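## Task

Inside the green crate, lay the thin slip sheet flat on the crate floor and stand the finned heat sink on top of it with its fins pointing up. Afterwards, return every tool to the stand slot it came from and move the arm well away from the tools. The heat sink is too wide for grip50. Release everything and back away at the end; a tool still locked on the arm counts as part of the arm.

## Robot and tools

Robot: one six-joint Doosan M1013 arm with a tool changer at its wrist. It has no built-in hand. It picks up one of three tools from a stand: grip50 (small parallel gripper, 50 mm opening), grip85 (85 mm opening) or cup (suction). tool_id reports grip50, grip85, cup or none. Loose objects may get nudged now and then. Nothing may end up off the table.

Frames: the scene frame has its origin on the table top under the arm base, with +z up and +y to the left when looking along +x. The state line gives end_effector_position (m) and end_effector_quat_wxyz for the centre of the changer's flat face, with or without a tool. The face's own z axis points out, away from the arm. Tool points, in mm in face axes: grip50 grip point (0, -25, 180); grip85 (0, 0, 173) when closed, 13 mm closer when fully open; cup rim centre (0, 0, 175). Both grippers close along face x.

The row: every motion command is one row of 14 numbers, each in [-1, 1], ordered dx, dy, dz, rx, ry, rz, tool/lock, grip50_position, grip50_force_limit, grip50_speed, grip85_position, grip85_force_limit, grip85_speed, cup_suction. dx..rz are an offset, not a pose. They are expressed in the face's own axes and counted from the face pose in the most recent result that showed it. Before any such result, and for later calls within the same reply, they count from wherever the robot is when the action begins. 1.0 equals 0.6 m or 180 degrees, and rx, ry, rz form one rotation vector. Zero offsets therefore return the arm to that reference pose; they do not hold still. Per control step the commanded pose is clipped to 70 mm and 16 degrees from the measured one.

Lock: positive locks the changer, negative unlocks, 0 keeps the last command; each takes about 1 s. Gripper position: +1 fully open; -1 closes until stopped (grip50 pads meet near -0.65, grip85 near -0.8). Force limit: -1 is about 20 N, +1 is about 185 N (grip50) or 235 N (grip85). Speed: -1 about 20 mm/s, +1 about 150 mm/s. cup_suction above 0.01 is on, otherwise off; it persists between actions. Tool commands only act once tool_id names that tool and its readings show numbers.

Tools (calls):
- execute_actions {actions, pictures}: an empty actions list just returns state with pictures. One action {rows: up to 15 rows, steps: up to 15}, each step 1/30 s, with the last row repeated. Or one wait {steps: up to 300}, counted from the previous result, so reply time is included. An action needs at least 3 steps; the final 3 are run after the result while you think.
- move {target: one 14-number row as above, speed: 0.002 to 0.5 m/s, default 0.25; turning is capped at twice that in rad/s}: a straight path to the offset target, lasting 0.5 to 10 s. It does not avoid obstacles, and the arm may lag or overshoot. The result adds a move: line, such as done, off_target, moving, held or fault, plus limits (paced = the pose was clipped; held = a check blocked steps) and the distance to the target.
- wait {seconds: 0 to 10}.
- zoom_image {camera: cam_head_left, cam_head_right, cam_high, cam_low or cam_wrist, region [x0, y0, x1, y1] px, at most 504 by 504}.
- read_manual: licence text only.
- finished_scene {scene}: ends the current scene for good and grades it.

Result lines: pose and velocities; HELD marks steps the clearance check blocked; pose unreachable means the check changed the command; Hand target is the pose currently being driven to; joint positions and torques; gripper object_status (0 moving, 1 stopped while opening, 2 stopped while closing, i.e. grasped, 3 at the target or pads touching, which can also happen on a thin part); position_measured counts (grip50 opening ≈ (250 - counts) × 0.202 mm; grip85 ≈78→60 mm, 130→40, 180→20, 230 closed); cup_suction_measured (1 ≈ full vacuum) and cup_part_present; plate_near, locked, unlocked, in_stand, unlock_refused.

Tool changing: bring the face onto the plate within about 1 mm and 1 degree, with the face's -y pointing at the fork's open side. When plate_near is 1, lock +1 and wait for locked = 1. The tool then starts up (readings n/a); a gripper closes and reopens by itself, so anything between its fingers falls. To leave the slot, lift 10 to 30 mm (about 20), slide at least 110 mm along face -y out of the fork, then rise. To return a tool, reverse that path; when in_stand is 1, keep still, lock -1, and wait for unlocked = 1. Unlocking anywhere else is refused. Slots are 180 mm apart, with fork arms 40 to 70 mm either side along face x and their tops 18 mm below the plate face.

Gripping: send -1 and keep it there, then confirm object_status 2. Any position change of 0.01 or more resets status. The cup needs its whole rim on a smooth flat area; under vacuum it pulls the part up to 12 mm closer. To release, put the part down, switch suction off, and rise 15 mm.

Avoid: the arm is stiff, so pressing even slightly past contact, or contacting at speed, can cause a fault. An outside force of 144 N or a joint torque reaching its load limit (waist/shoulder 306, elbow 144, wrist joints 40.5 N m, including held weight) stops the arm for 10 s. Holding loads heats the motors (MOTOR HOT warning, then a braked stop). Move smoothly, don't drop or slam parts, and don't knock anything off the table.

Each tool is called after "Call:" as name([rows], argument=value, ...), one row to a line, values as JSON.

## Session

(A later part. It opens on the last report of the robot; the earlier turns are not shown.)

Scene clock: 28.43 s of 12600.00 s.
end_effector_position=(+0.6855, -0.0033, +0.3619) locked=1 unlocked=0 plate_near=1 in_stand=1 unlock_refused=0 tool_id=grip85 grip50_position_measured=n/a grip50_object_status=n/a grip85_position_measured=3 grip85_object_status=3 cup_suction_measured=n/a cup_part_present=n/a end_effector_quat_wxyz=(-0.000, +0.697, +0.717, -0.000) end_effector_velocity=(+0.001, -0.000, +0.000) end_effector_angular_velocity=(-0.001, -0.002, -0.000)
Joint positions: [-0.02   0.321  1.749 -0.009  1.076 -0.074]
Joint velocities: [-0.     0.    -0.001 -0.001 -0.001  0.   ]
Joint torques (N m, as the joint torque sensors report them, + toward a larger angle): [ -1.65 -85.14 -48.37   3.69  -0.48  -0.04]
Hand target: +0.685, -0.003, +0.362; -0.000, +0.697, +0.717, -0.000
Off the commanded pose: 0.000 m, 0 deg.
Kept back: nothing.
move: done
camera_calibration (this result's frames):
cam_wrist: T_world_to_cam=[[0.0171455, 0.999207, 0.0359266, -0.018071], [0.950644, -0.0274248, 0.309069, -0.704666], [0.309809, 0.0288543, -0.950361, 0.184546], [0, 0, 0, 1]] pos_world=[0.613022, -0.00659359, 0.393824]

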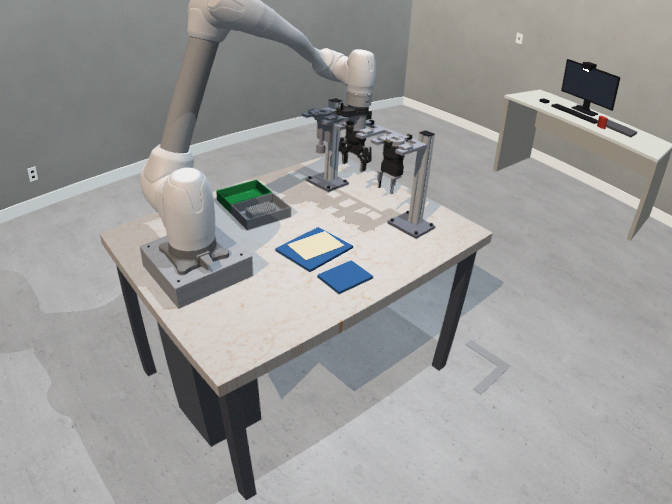

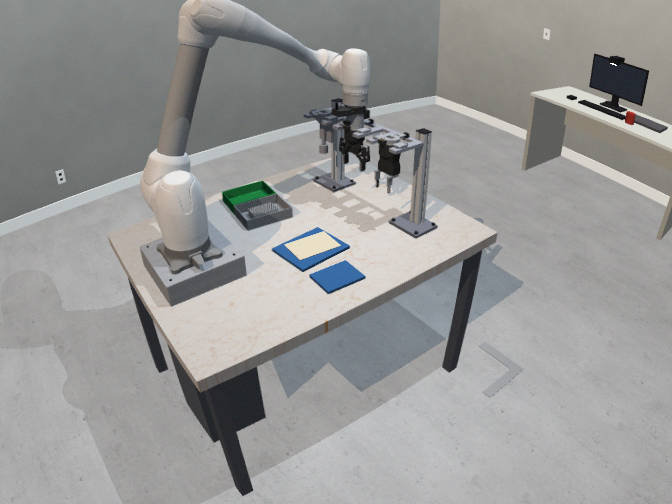

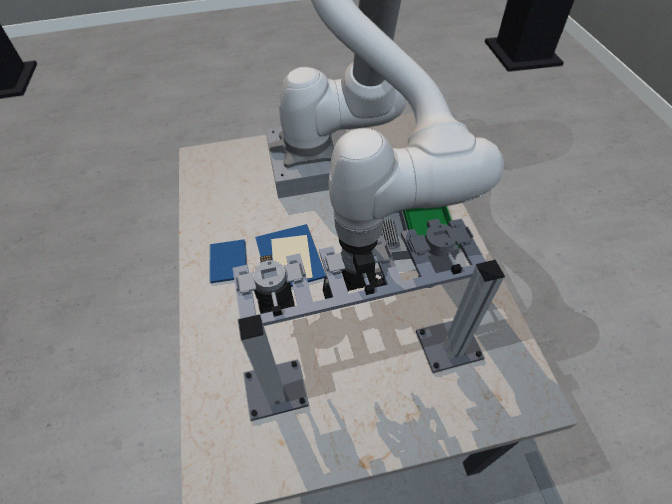

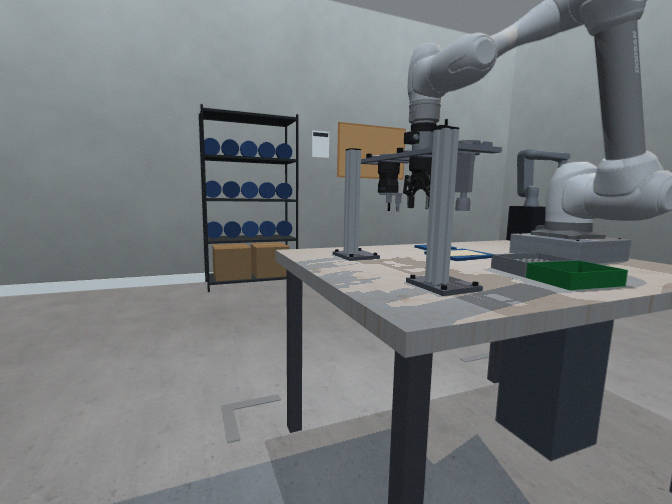

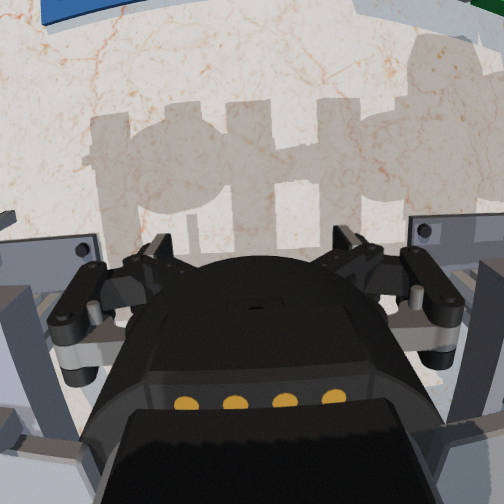

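Call:
execute_actions([
  {"rows":[[0,0,0.0005,0,0,0,0,0,0,0,1,-0.5,0,0],[0,0,0.0005,0,0,0,0,0,0,0,1,-0.5,0,0],[0,0,0.0005,0,0,0,0,0,0,0,1,-0.5,0,0],[0,0,0.0005,0,0,0,0,0,0,0,1,-0.5,0,0],[0,0,0.0005,0,0,0,-1,0,0,0,1,-0.5,0,0]],"steps":15},
])

Call:
execute_actions([
  {"steps":26},
])

Scene clock: 29.00 s of 12600.00 s.
end_effector_position=(+0.6855, -0.0033, +0.3615) locked=0 unlocked=0 plate_near=1 in_stand=1 unlock_refused=0 tool_id=none grip50_position_measured=n/a grip50_object_status=n/a grip85_position_measured=n/a grip85_object_status=n/a cup_suction_measured=n/a cup_part_present=n/a end_effector_quat_wxyz=(-0.000, +0.697, +0.717, -0.000) end_effector_velocity=(+0.000, +0.000, +0.000) end_effector_angular_velocity=(+0.000, -0.001, -0.000)
Joint positions: [-0.02   0.322  1.749 -0.009  1.075 -0.074]
Joint velocities: [-0. -0. -0.  0. -0. -0.]
Joint torques (N m, as the joint torque sensors report them, + toward a larger angle): [ -2.17 -74.51 -42.23   3.5   -0.36   0.2 ]
Steps of this call (steps 1 to 5: nothing new was sent; steps 6 to 17: the first 12 steps of this action). Readings (end_effector_position | what the end effector reports):
6: (+0.6855, -0.0033, +0.3618) | locked=1 unlocked=0 plate_near=1 in_stand=1 unlock_refused=0 tool_id=grip85 grip50_position_measured=n/a grip50_object_status=n/a grip85_position_measured=3 grip85_object_status=3 cup_suction_measured=n/a cup_part_present=n/a
7: (+0.6855, -0.0033, +0.3617) | locked=1 unlocked=0 plate_near=1 in_stand=1 unlock_refused=0 tool_id=grip85 grip50_position_measured=n/a grip50_object_status=n/a grip85_position_measured=3 grip85_object_status=3 cup_suction_measured=n/a cup_part_present=n/a
9: (+0.6855, -0.0033, +0.3616) | locked=1 unlocked=0 plate_near=1 in_stand=1 unlock_refused=0 tool_id=grip85 grip50_position_measured=n/a grip50_object_status=n/a grip85_position_measured=3 grip85_object_status=3 cup_suction_measured=n/a cup_part_present=n/a
13: (+0.6855, -0.0033, +0.3615) | locked=1 unlocked=0 plate_near=1 in_stand=1 unlock_refused=0 tool_id=grip85 grip50_position_measured=n/a grip50_object_status=n/a grip85_position_measured=3 grip85_object_status=3 cup_suction_measured=n/a cup_part_present=n/a
17: the state above

Scene clock: 29.87 s of 12600.00 s.
end_effector_position=(+0.6855, -0.0033, +0.3615) locked=0 unlocked=1 plate_near=1 in_stand=1 unlock_refused=0 tool_id=none grip50_position_measured=n/a grip50_object_status=n/a grip85_position_measured=n/a grip85_object_status=n/a cup_suction_measured=n/a cup_part_present=n/a end_effector_quat_wxyz=(-0.000, +0.697, +0.717, -0.000) end_effector_velocity=(+0.000, +0.000, +0.000) end_effector_angular_velocity=(+0.000, +0.000, -0.000)
Joint positions: [-0.02   0.322  1.749 -0.009  1.075 -0.074]
Joint velocities: [ 0. -0. -0.  0.  0.  0.]
Joint torques (N m, as the joint torque sensors report them, + toward a larger angle): [ -1.64 -73.93 -41.85   3.72  -0.53  -0.18]
Hand target: +0.685, -0.003, +0.362; -0.000, +0.697, +0.717, -0.000
Off the commanded pose: 0.000 m, 0 deg.
Kept back: nothing.
Steps of this call (steps 1 to 3: the last 3 steps of your previous action; steps 4 to 26: nothing new was sent). Readings (end_effector_position | what the end effector reports):
1: (+0.6855, -0.0033, +0.3615) | locked=0 unlocked=0 plate_near=1 in_stand=1 unlock_refused=0 tool_id=none grip50_position_measured=n/a grip50_object_status=n/a grip85_position_measured=n/a grip85_object_status=n/a cup_suction_measured=n/a cup_part_present=n/a
2: (+0.6855, -0.0033, +0.3615) | locked=0 unlocked=0 plate_near=1 in_stand=1 unlock_refused=0 tool_id=none grip50_position_measured=n/a grip50_object_status=n/a grip85_position_measured=n/a grip85_object_status=n/a cup_suction_measured=n/a cup_part_present=n/a
4: (+0.6855, -0.0033, +0.3615) | locked=0 unlocked=0 plate_near=1 in_stand=1 unlock_refused=0 tool_id=none grip50_position_measured=n/a grip50_object_status=n/a grip85_position_measured=n/a grip85_object_status=n/a cup_suction_measured=n/a cup_part_present=n/a
8: (+0.6855, -0.0033, +0.3615) | locked=0 unlocked=0 plate_near=1 in_stand=1 unlock_refused=0 tool_id=none grip50_position_measured=n/a grip50_object_status=n/a grip85_position_measured=n/a grip85_object_status=n/a cup_suction_measured=n/a cup_part_present=n/a
26: the state above

Lift 24 mm (gives a reference image), then shift 180 mm.

Call:
move(target=[0,0,-0.04,0,0,0,0,0,0,0,1,0,0,0], speed=0.08)

Call:
zoom_image(camera="cam_wrist", region=[0, 220, 504, 450])

Call:
move(target=[0.3,0,0,0,0,0,0,0,0,0,1,0,0,0], speed=0.2)

Call:
zoom_image(camera="cam_wrist", region=[0, 220, 504, 450])

Scene clock: 30.80 s of 12600.00 s.
end_effector_position=(+0.6855, -0.0033, +0.3855) locked=0 unlocked=1 plate_near=0 in_stand=0 unlock_refused=0 tool_id=none grip50_position_measured=n/a grip50_object_status=n/a grip85_position_measured=n/a grip85_object_status=n/a cup_suction_measured=n/a cup_part_present=n/a end_effector_quat_wxyz=(-0.000, +0.697, +0.717, -0.000) end_effector_velocity=(-0.001, -0.000, -0.001) end_effector_angular_velocity=(-0.001, +0.002, +0.001)
Joint positions: [-0.019  0.304  1.725 -0.008  1.117 -0.074]
Joint velocities: [ 0.    -0.     0.002 -0.001  0.001 -0.001]
Joint torques (N m, as the joint torque sensors report them, + toward a larger angle): [ -1.14 -75.99 -43.05   3.68  -0.44   0.03]
Hand target: +0.686, -0.003, +0.386; -0.000, +0.697, +0.717, -0.000
Off the commanded pose: 0.000 m, 0 deg.
Kept back: nothing.
move: done
camera_calibration (this result's frames):
cam_wrist: T_world_to_cam=[[0.0172552, 0.999206, 0.0359174, -0.0189566], [0.95067, -0.0275237, 0.308982, -0.71198], [0.309725, 0.0288141, -0.950389, 0.207079], [0, 0, 0, 1]] pos_world=[0.613048, -0.00662158, 0.417476]

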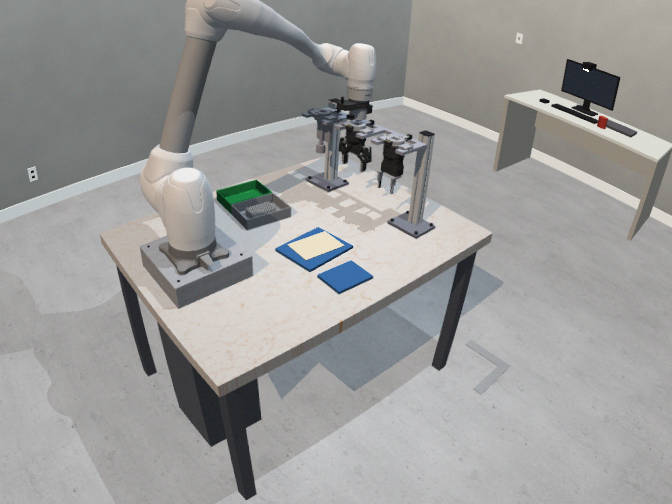

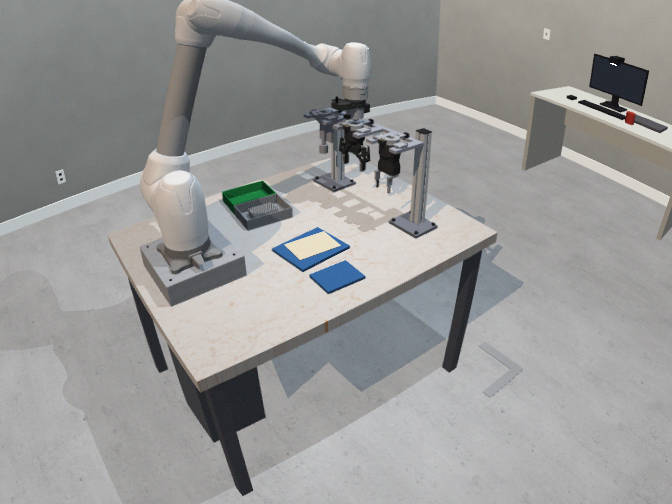

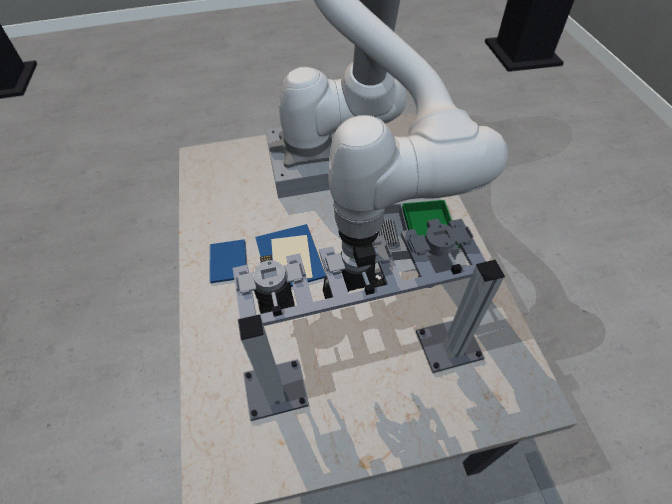

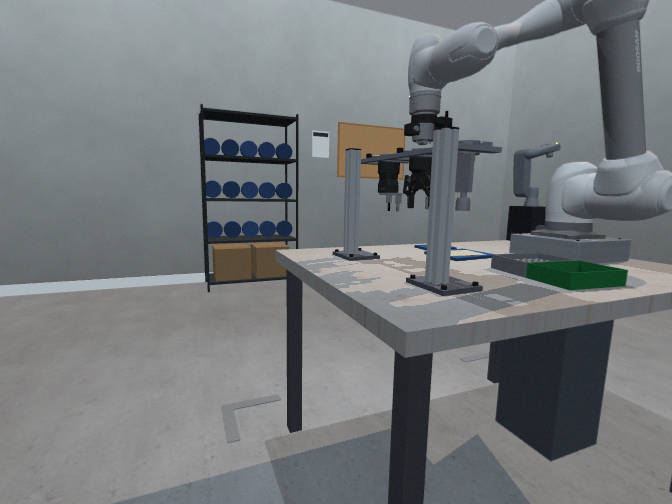

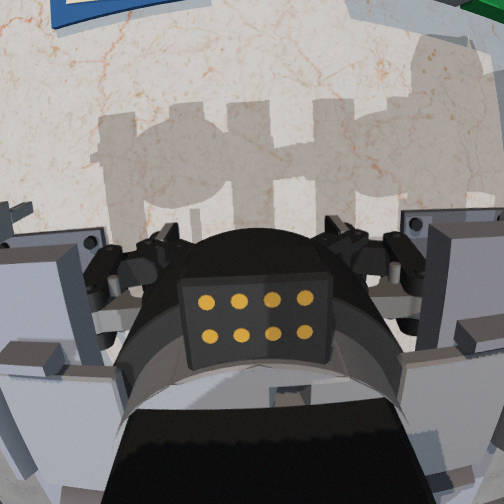

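Region (0, 220, 504, 450) of cam_wrist's 504x504 image, scaled by 1.000; it fills the top 230 rows of this view, and the rest is white.

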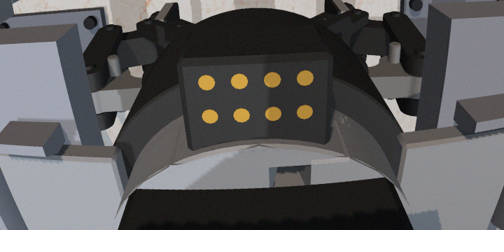

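Scene clock: 32.07 s of 12600.00 s.
end_effector_position=(+0.6805, +0.1768, +0.3856) locked=0 unlocked=1 plate_near=0 in_stand=0 unlock_refused=0 tool_id=none grip50_position_measured=n/a grip50_object_status=n/a grip85_position_measured=n/a grip85_object_status=n/a cup_suction_measured=n/a cup_part_present=n/a end_effector_quat_wxyz=(-0.000, +0.697, +0.717, +0.000) end_effector_velocity=(+0.000, +0.000, +0.000) end_effector_angular_velocity=(-0.001, -0.001, +0.001)
Joint positions: [ 0.24   0.332  1.689 -0.006  1.126  0.184]
Joint velocities: [ 0.    -0.    -0.001 -0.001 -0.     0.   ]
Joint torques (N m, as the joint torque sensors report them, + toward a larger angle): [ -2.24 -76.87 -43.12   3.69  -0.36  -0.25]
Hand target: +0.680, +0.177, +0.386; -0.000, +0.697, +0.717, +0.000
Off the commanded pose: 0.000 m, 0 deg.
Kept back: nothing.
move: done
camera_calibration (this result's frames):
cam_wrist: T_world_to_cam=[[0.017335, 0.99918, 0.0365791, -0.199168], [0.950662, -0.0278048, 0.30898, -0.702236], [0.309744, 0.0294182, -0.950365, 0.203432], [0, 0, 0, 1]] pos_world=[0.60803, 0.173494, 0.417597]

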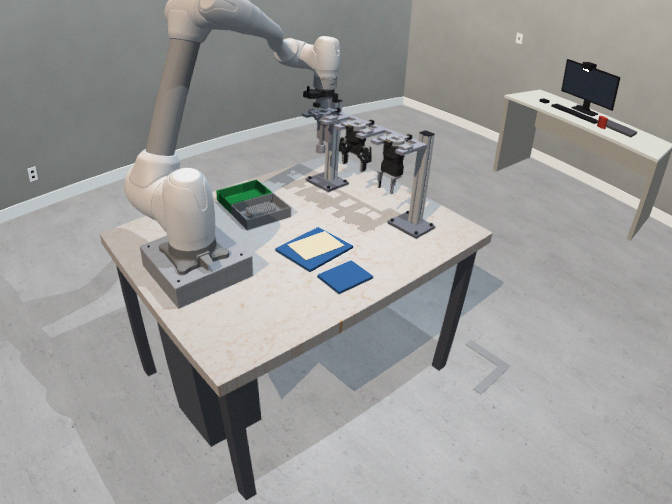

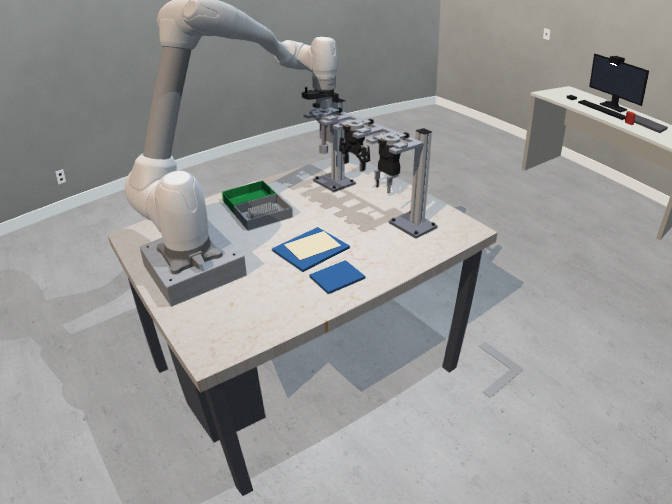

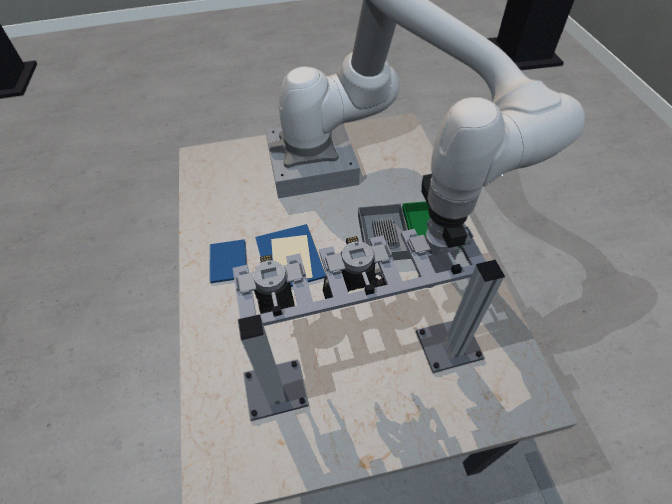

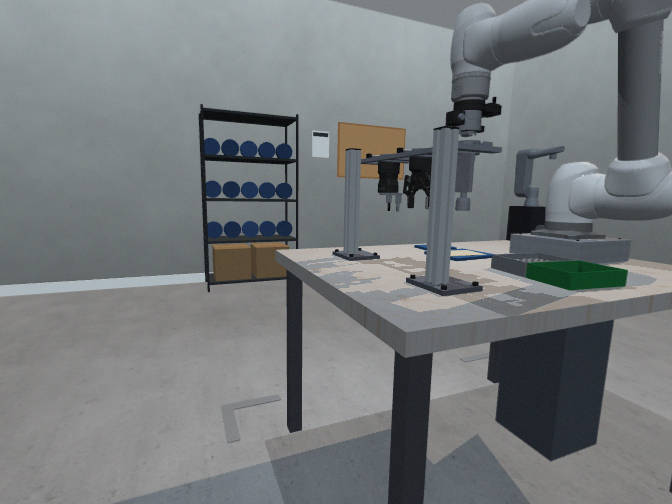

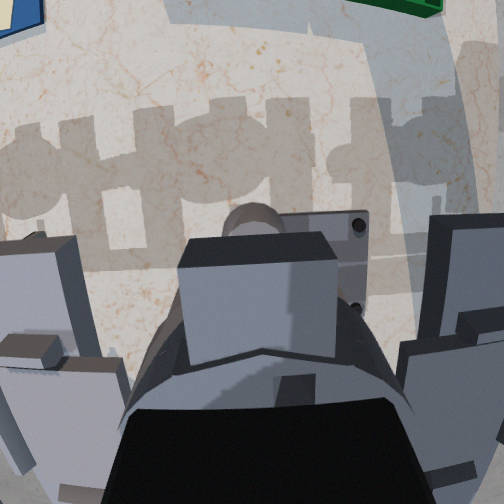

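Region (0, 220, 504, 450) of cam_wrist's 504x504 image, scaled by 1.000; it fills the top 230 rows of this view, and the rest is white.

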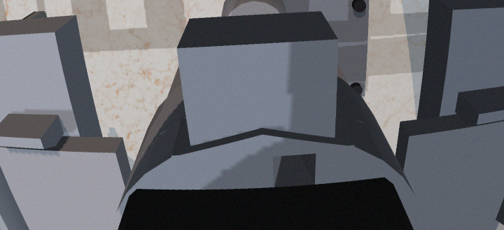

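Call:
move(target=[0.0009,-0.004,0,0,0,-0.004,0,0,0,0,1,0,0,0], speed=0.05)

Call:
zoom_image(camera="cam_wrist", region=[0, 220, 504, 450])

Scene clock: 33.00 s of 12600.00 s.
end_effector_position=(+0.6781, +0.1773, +0.3856) locked=0 unlocked=1 plate_near=0 in_stand=0 unlock_refused=0 tool_id=none grip50_position_measured=n/a grip50_object_status=n/a grip85_position_measured=n/a grip85_object_status=n/a cup_suction_measured=n/a cup_part_present=n/a end_effector_quat_wxyz=(-0.000, +0.693, +0.721, +0.000) end_effector_velocity=(+0.001, +0.000, +0.001) end_effector_angular_velocity=(+0.001, -0.002, -0.000)
Joint positions: [ 0.241  0.328  1.694 -0.006  1.125  0.173]
Joint velocities: [ 0.    -0.    -0.002  0.     0.    -0.   ]
Joint torques (N m, as the joint torque sensors report them, + toward a larger angle): [ -2.93 -77.46 -42.82   3.75  -0.57   0.03]
Hand target: +0.678, +0.177, +0.386; -0.000, +0.693, +0.721, +0.000
Off the commanded pose: 0.000 m, 0 deg.
Kept back: nothing.
move: done
camera_calibration (this result's frames):
cam_wrist: T_world_to_cam=[[0.00474784, 0.999322, 0.0365151, -0.191051], [0.950929, -0.015809, 0.309006, -0.702254], [0.309374, 0.0332561, -0.950359, 0.203739], [0, 0, 0, 1]] pos_world=[0.605669, 0.173044, 0.417602]

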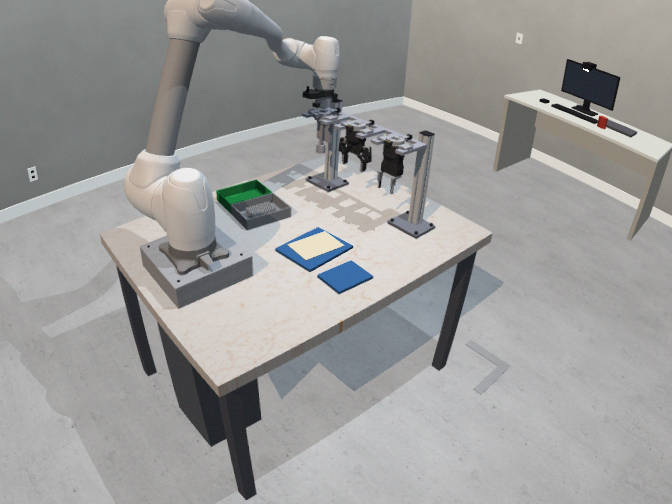

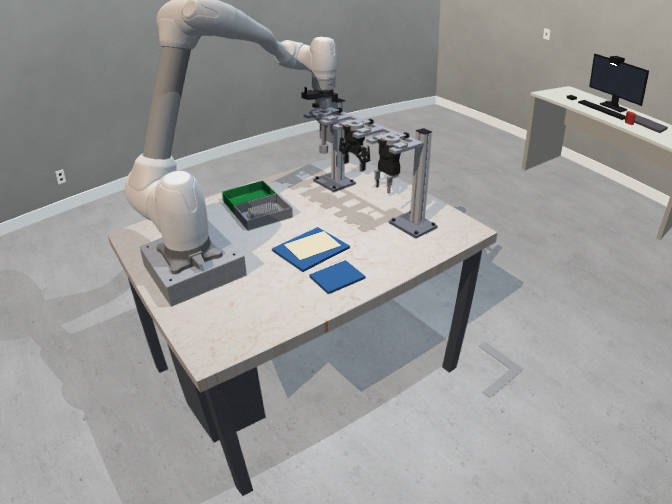

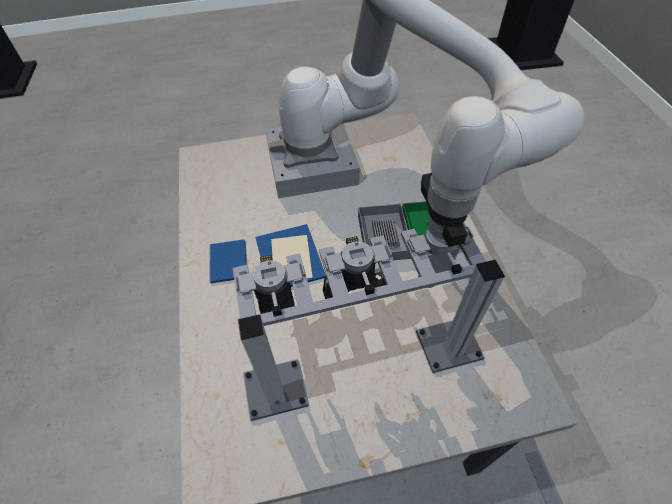

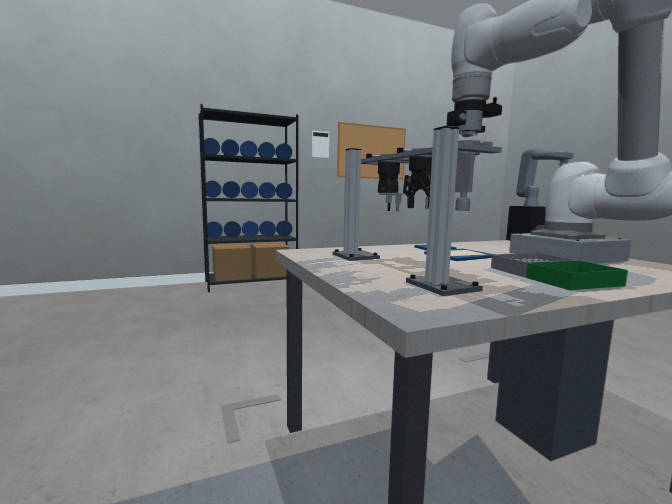

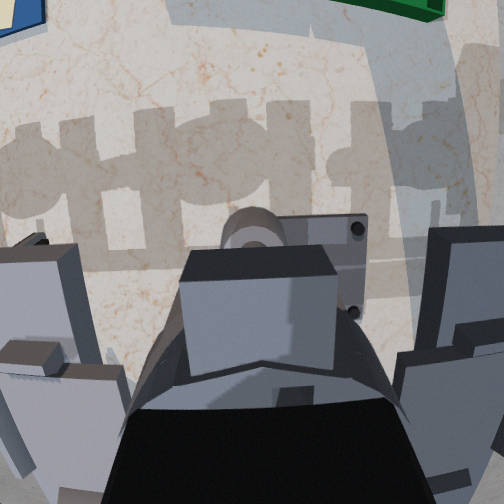

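Region (0, 220, 504, 450) of cam_wrist's 504x504 image, scaled by 1.000; it fills the top 230 rows of this view, and the rest is white.

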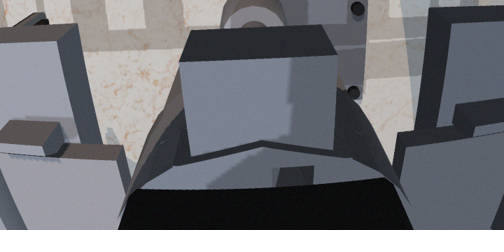

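Call:
move(target=[0.0009,0,0.037,0,0,0,0,0,0,0,1,0,0,0], speed=0.03)

Scene clock: 34.20 s of 12600.00 s.
end_effector_position=(+0.6780, +0.1778, +0.3635) locked=0 unlocked=1 plate_near=0 in_stand=1 unlock_refused=0 tool_id=none grip50_position_measured=n/a grip50_object_status=n/a grip85_position_measured=n/a grip85_object_status=n/a cup_suction_measured=n/a cup_part_present=n/a end_effector_quat_wxyz=(-0.000, +0.692, +0.721, +0.000) end_effector_velocity=(-0.001, -0.000, -0.001) end_effector_angular_velocity=(-0.000, +0.001, -0.000)
Joint positions: [ 0.242  0.345  1.715 -0.006  1.087  0.174]
Joint velocities: [ 0.     0.     0.002  0.    -0.     0.   ]
Joint torques (N m, as the joint torque sensors report them, + toward a larger angle): [ -1.23 -79.94 -42.51   3.59  -0.39   0.04]
Hand target: +0.678, +0.178, +0.363; -0.000, +0.692, +0.721, +0.000
Off the commanded pose: 0.000 m, 0 deg.
Kept back: nothing.
move: done
camera_calibration (this result's frames):
cam_wrist: T_world_to_cam=[[0.00472779, 0.999322, 0.0365157, -0.190785], [0.950921, -0.015791, 0.309031, -0.695338], [0.309399, 0.0332625, -0.950351, 0.182628], [0, 0, 0, 1]] pos_world=[0.605608, 0.173601, 0.395408]

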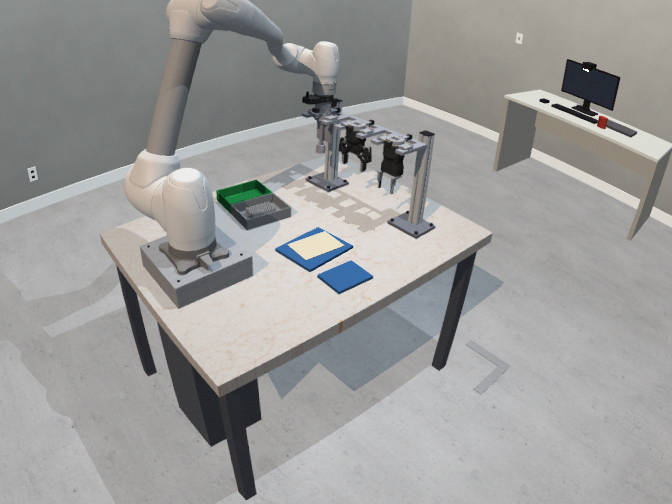

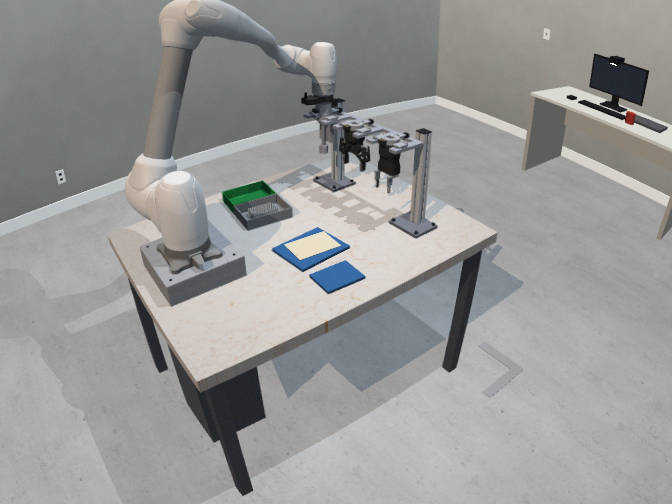

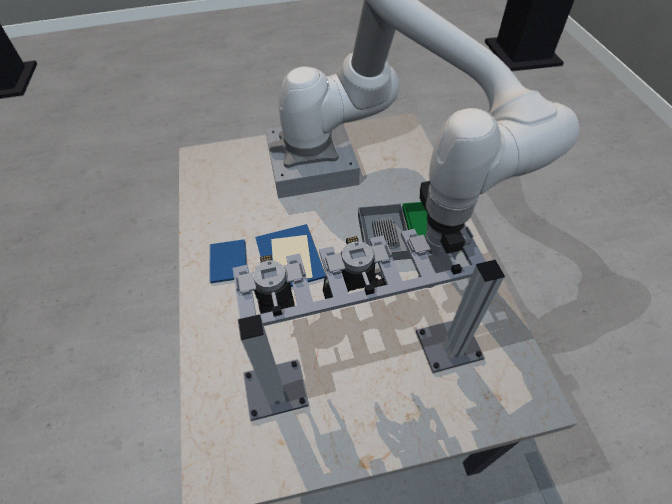

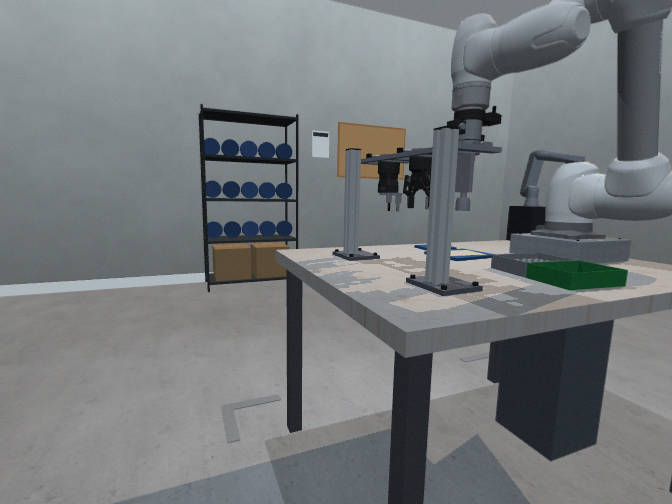

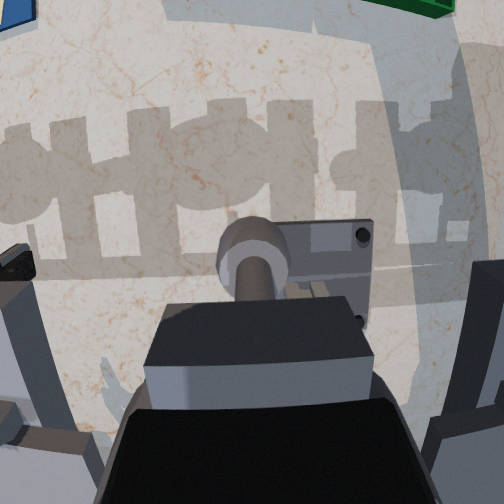

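Call:
execute_actions([
  {"rows":[[0,0,0.0007,0,0,0,0,0,0,0,1,0,0,0],[0,0,0.0014,0,0,0,0,0,0,0,1,0,0,0],[0,0,0.0021,0,0,0,0,0,0,0,1,0,0,0],[0,0,0.0028,0,0,0,0,0,0,0,1,0,0,0]],"steps":12},
])

Scene clock: 34.63 s of 12600.00 s.
end_effector_position=(+0.6780, +0.1778, +0.3618) locked=0 unlocked=1 plate_near=1 in_stand=1 unlock_refused=0 tool_id=none grip50_position_measured=n/a grip50_object_status=n/a grip85_position_measured=n/a grip85_object_status=n/a cup_suction_measured=n/a cup_part_present=n/a end_effector_quat_wxyz=(-0.000, +0.692, +0.721, +0.000) end_effector_velocity=(+0.001, +0.000, +0.001) end_effector_angular_velocity=(+0.000, -0.002, +0.000)
Joint positions: [ 0.242  0.346  1.717 -0.006  1.085  0.174]
Joint velocities: [-0.     0.    -0.002 -0.     0.    -0.   ]
Joint torques (N m, as the joint torque sensors report them, + toward a larger angle): [ -1.43 -78.72 -42.74   3.62  -0.45  -0.13]
Steps of this call (steps 1 to 4: nothing new was sent; steps 5 to 13: the first 9 steps of this action). Readings (end_effector_position | what the end effector reports):
5: (+0.6780, +0.1778, +0.3634) | locked=0 unlocked=1 plate_near=0 in_stand=1 unlock_refused=0 tool_id=none grip50_position_measured=n/a grip50_object_status=n/a grip85_position_measured=n/a grip85_object_status=n/a cup_suction_measured=n/a cup_part_present=n/a
6: (+0.6780, +0.1778, +0.3631) | locked=0 unlocked=1 plate_near=0 in_stand=1 unlock_refused=0 tool_id=none grip50_position_measured=n/a grip50_object_status=n/a grip85_position_measured=n/a grip85_object_status=n/a cup_suction_measured=n/a cup_part_present=n/a
8: (+0.6780, +0.1778, +0.3623) | locked=0 unlocked=1 plate_near=1 in_stand=1 unlock_refused=0 tool_id=none grip50_position_measured=n/a grip50_object_status=n/a grip85_position_measured=n/a grip85_object_status=n/a cup_suction_measured=n/a cup_part_present=n/a
12: (+0.6780, +0.1778, +0.3618) | locked=0 unlocked=1 plate_near=1 in_stand=1 unlock_refused=0 tool_id=none grip50_position_measured=n/a grip50_object_status=n/a grip85_position_measured=n/a grip85_object_status=n/a cup_suction_measured=n/a cup_part_present=n/a
13: the state above

Call:
execute_actions([
  {"rows":[[0,0,0.0003,0,0,0,1,0,0,0,1,0,0,0]],"steps":15},
])

Call:
execute_actions([
  {"steps":21},
])

Scene clock: 35.13 s of 12600.00 s.
end_effector_position=(+0.6780, +0.1778, +0.3616) locked=0 unlocked=0 plate_near=1 in_stand=1 unlock_refused=0 tool_id=none grip50_position_measured=n/a grip50_object_status=n/a grip85_position_measured=n/a grip85_object_status=n/a cup_suction_measured=n/a cup_part_present=n/a end_effector_quat_wxyz=(-0.000, +0.692, +0.721, +0.000) end_effector_velocity=(+0.000, -0.000, +0.000) end_effector_angular_velocity=(+0.000, -0.001, -0.000)
Joint positions: [ 0.242  0.346  1.717 -0.006  1.084  0.174]
Joint velocities: [-0.     0.    -0.    -0.    -0.001  0.   ]
Joint torques (N m, as the joint torque sensors report them, + toward a larger angle): [ -3.24 -78.54 -42.61   3.8   -0.53  -0.09]
Off your previous action's commanded pose: 0.000 m, 0 deg at its last step (step 3 of this call).
Steps of this call (steps 1 to 3: the last 3 steps of your previous action; steps 4 to 15: the first 12 steps of this action). Readings (end_effector_position | what the end effector reports):
4: (+0.6780, +0.1778, +0.3618) | locked=0 unlocked=0 plate_near=1 in_stand=1 unlock_refused=0 tool_id=none grip50_position_measured=n/a grip50_object_status=n/a grip85_position_measured=n/a grip85_object_status=n/a cup_suction_measured=n/a cup_part_present=n/a
5: (+0.6780, +0.1778, +0.3617) | locked=0 unlocked=0 plate_near=1 in_stand=1 unlock_refused=0 tool_id=none grip50_position_measured=n/a grip50_object_status=n/a grip85_position_measured=n/a grip85_object_status=n/a cup_suction_measured=n/a cup_part_present=n/a
7: (+0.6780, +0.1778, +0.3616) | locked=0 unlocked=0 plate_near=1 in_stand=1 unlock_refused=0 tool_id=none grip50_position_measured=n/a grip50_object_status=n/a grip85_position_measured=n/a grip85_object_status=n/a cup_suction_measured=n/a cup_part_present=n/a
11: (+0.6780, +0.1778, +0.3616) | locked=0 unlocked=0 plate_near=1 in_stand=1 unlock_refused=0 tool_id=none grip50_position_measured=n/a grip50_object_status=n/a grip85_position_measured=n/a grip85_object_status=n/a cup_suction_measured=n/a cup_part_present=n/a
15: the state above

Scene clock: 35.83 s of 12600.00 s.
end_effector_position=(+0.6780, +0.1778, +0.3616) locked=1 unlocked=0 plate_near=1 in_stand=1 unlock_refused=0 tool_id=cup grip50_position_measured=n/a grip50_object_status=n/a grip85_position_measured=n/a grip85_object_status=n/a cup_suction_measured=n/a cup_part_present=n/a end_effector_quat_wxyz=(-0.000, +0.692, +0.721, +0.000) end_effector_velocity=(-0.000, +0.000, -0.000) end_effector_angular_velocity=(+0.001, +0.000, -0.000)
Joint positions: [ 0.242  0.346  1.717 -0.006  1.084  0.174]
Joint velocities: [ 0.    -0.     0.     0.001 -0.     0.   ]
Joint torques (N m, as the joint torque sensors report them, + toward a larger angle): [ -0.53 -79.71 -44.15   3.71  -0.44  -0.2 ]
Hand target: +0.678, +0.178, +0.362; -0.000, +0.692, +0.721, +0.000
Off the commanded pose: 0.000 m, 0 deg.
Kept back: nothing.
Steps of this call (steps 1 to 3: the last 3 steps of your previous action; steps 4 to 21: nothing new was sent). Readings (end_effector_position | what the end effector reports):
1: (+0.6780, +0.1778, +0.3616) | locked=0 unlocked=0 plate_near=1 in_stand=1 unlock_refused=0 tool_id=none grip50_position_measured=n/a grip50_object_status=n/a grip85_position_measured=n/a grip85_object_status=n/a cup_suction_measured=n/a cup_part_present=n/a
2: (+0.6780, +0.1778, +0.3616) | locked=0 unlocked=0 plate_near=1 in_stand=1 unlock_refused=0 tool_id=none grip50_position_measured=n/a grip50_object_status=n/a grip85_position_measured=n/a grip85_object_status=n/a cup_suction_measured=n/a cup_part_present=n/a
4: (+0.6780, +0.1778, +0.3616) | locked=0 unlocked=0 plate_near=1 in_stand=1 unlock_refused=0 tool_id=none grip50_position_measured=n/a grip50_object_status=n/a grip85_position_measured=n/a grip85_object_status=n/a cup_suction_measured=n/a cup_part_present=n/a
8: (+0.6780, +0.1778, +0.3616) | locked=0 unlocked=0 plate_near=1 in_stand=1 unlock_refused=0 tool_id=none grip50_position_measured=n/a grip50_object_status=n/a grip85_position_measured=n/a grip85_object_status=n/a cup_suction_measured=n/a cup_part_present=n/a
21: the state above


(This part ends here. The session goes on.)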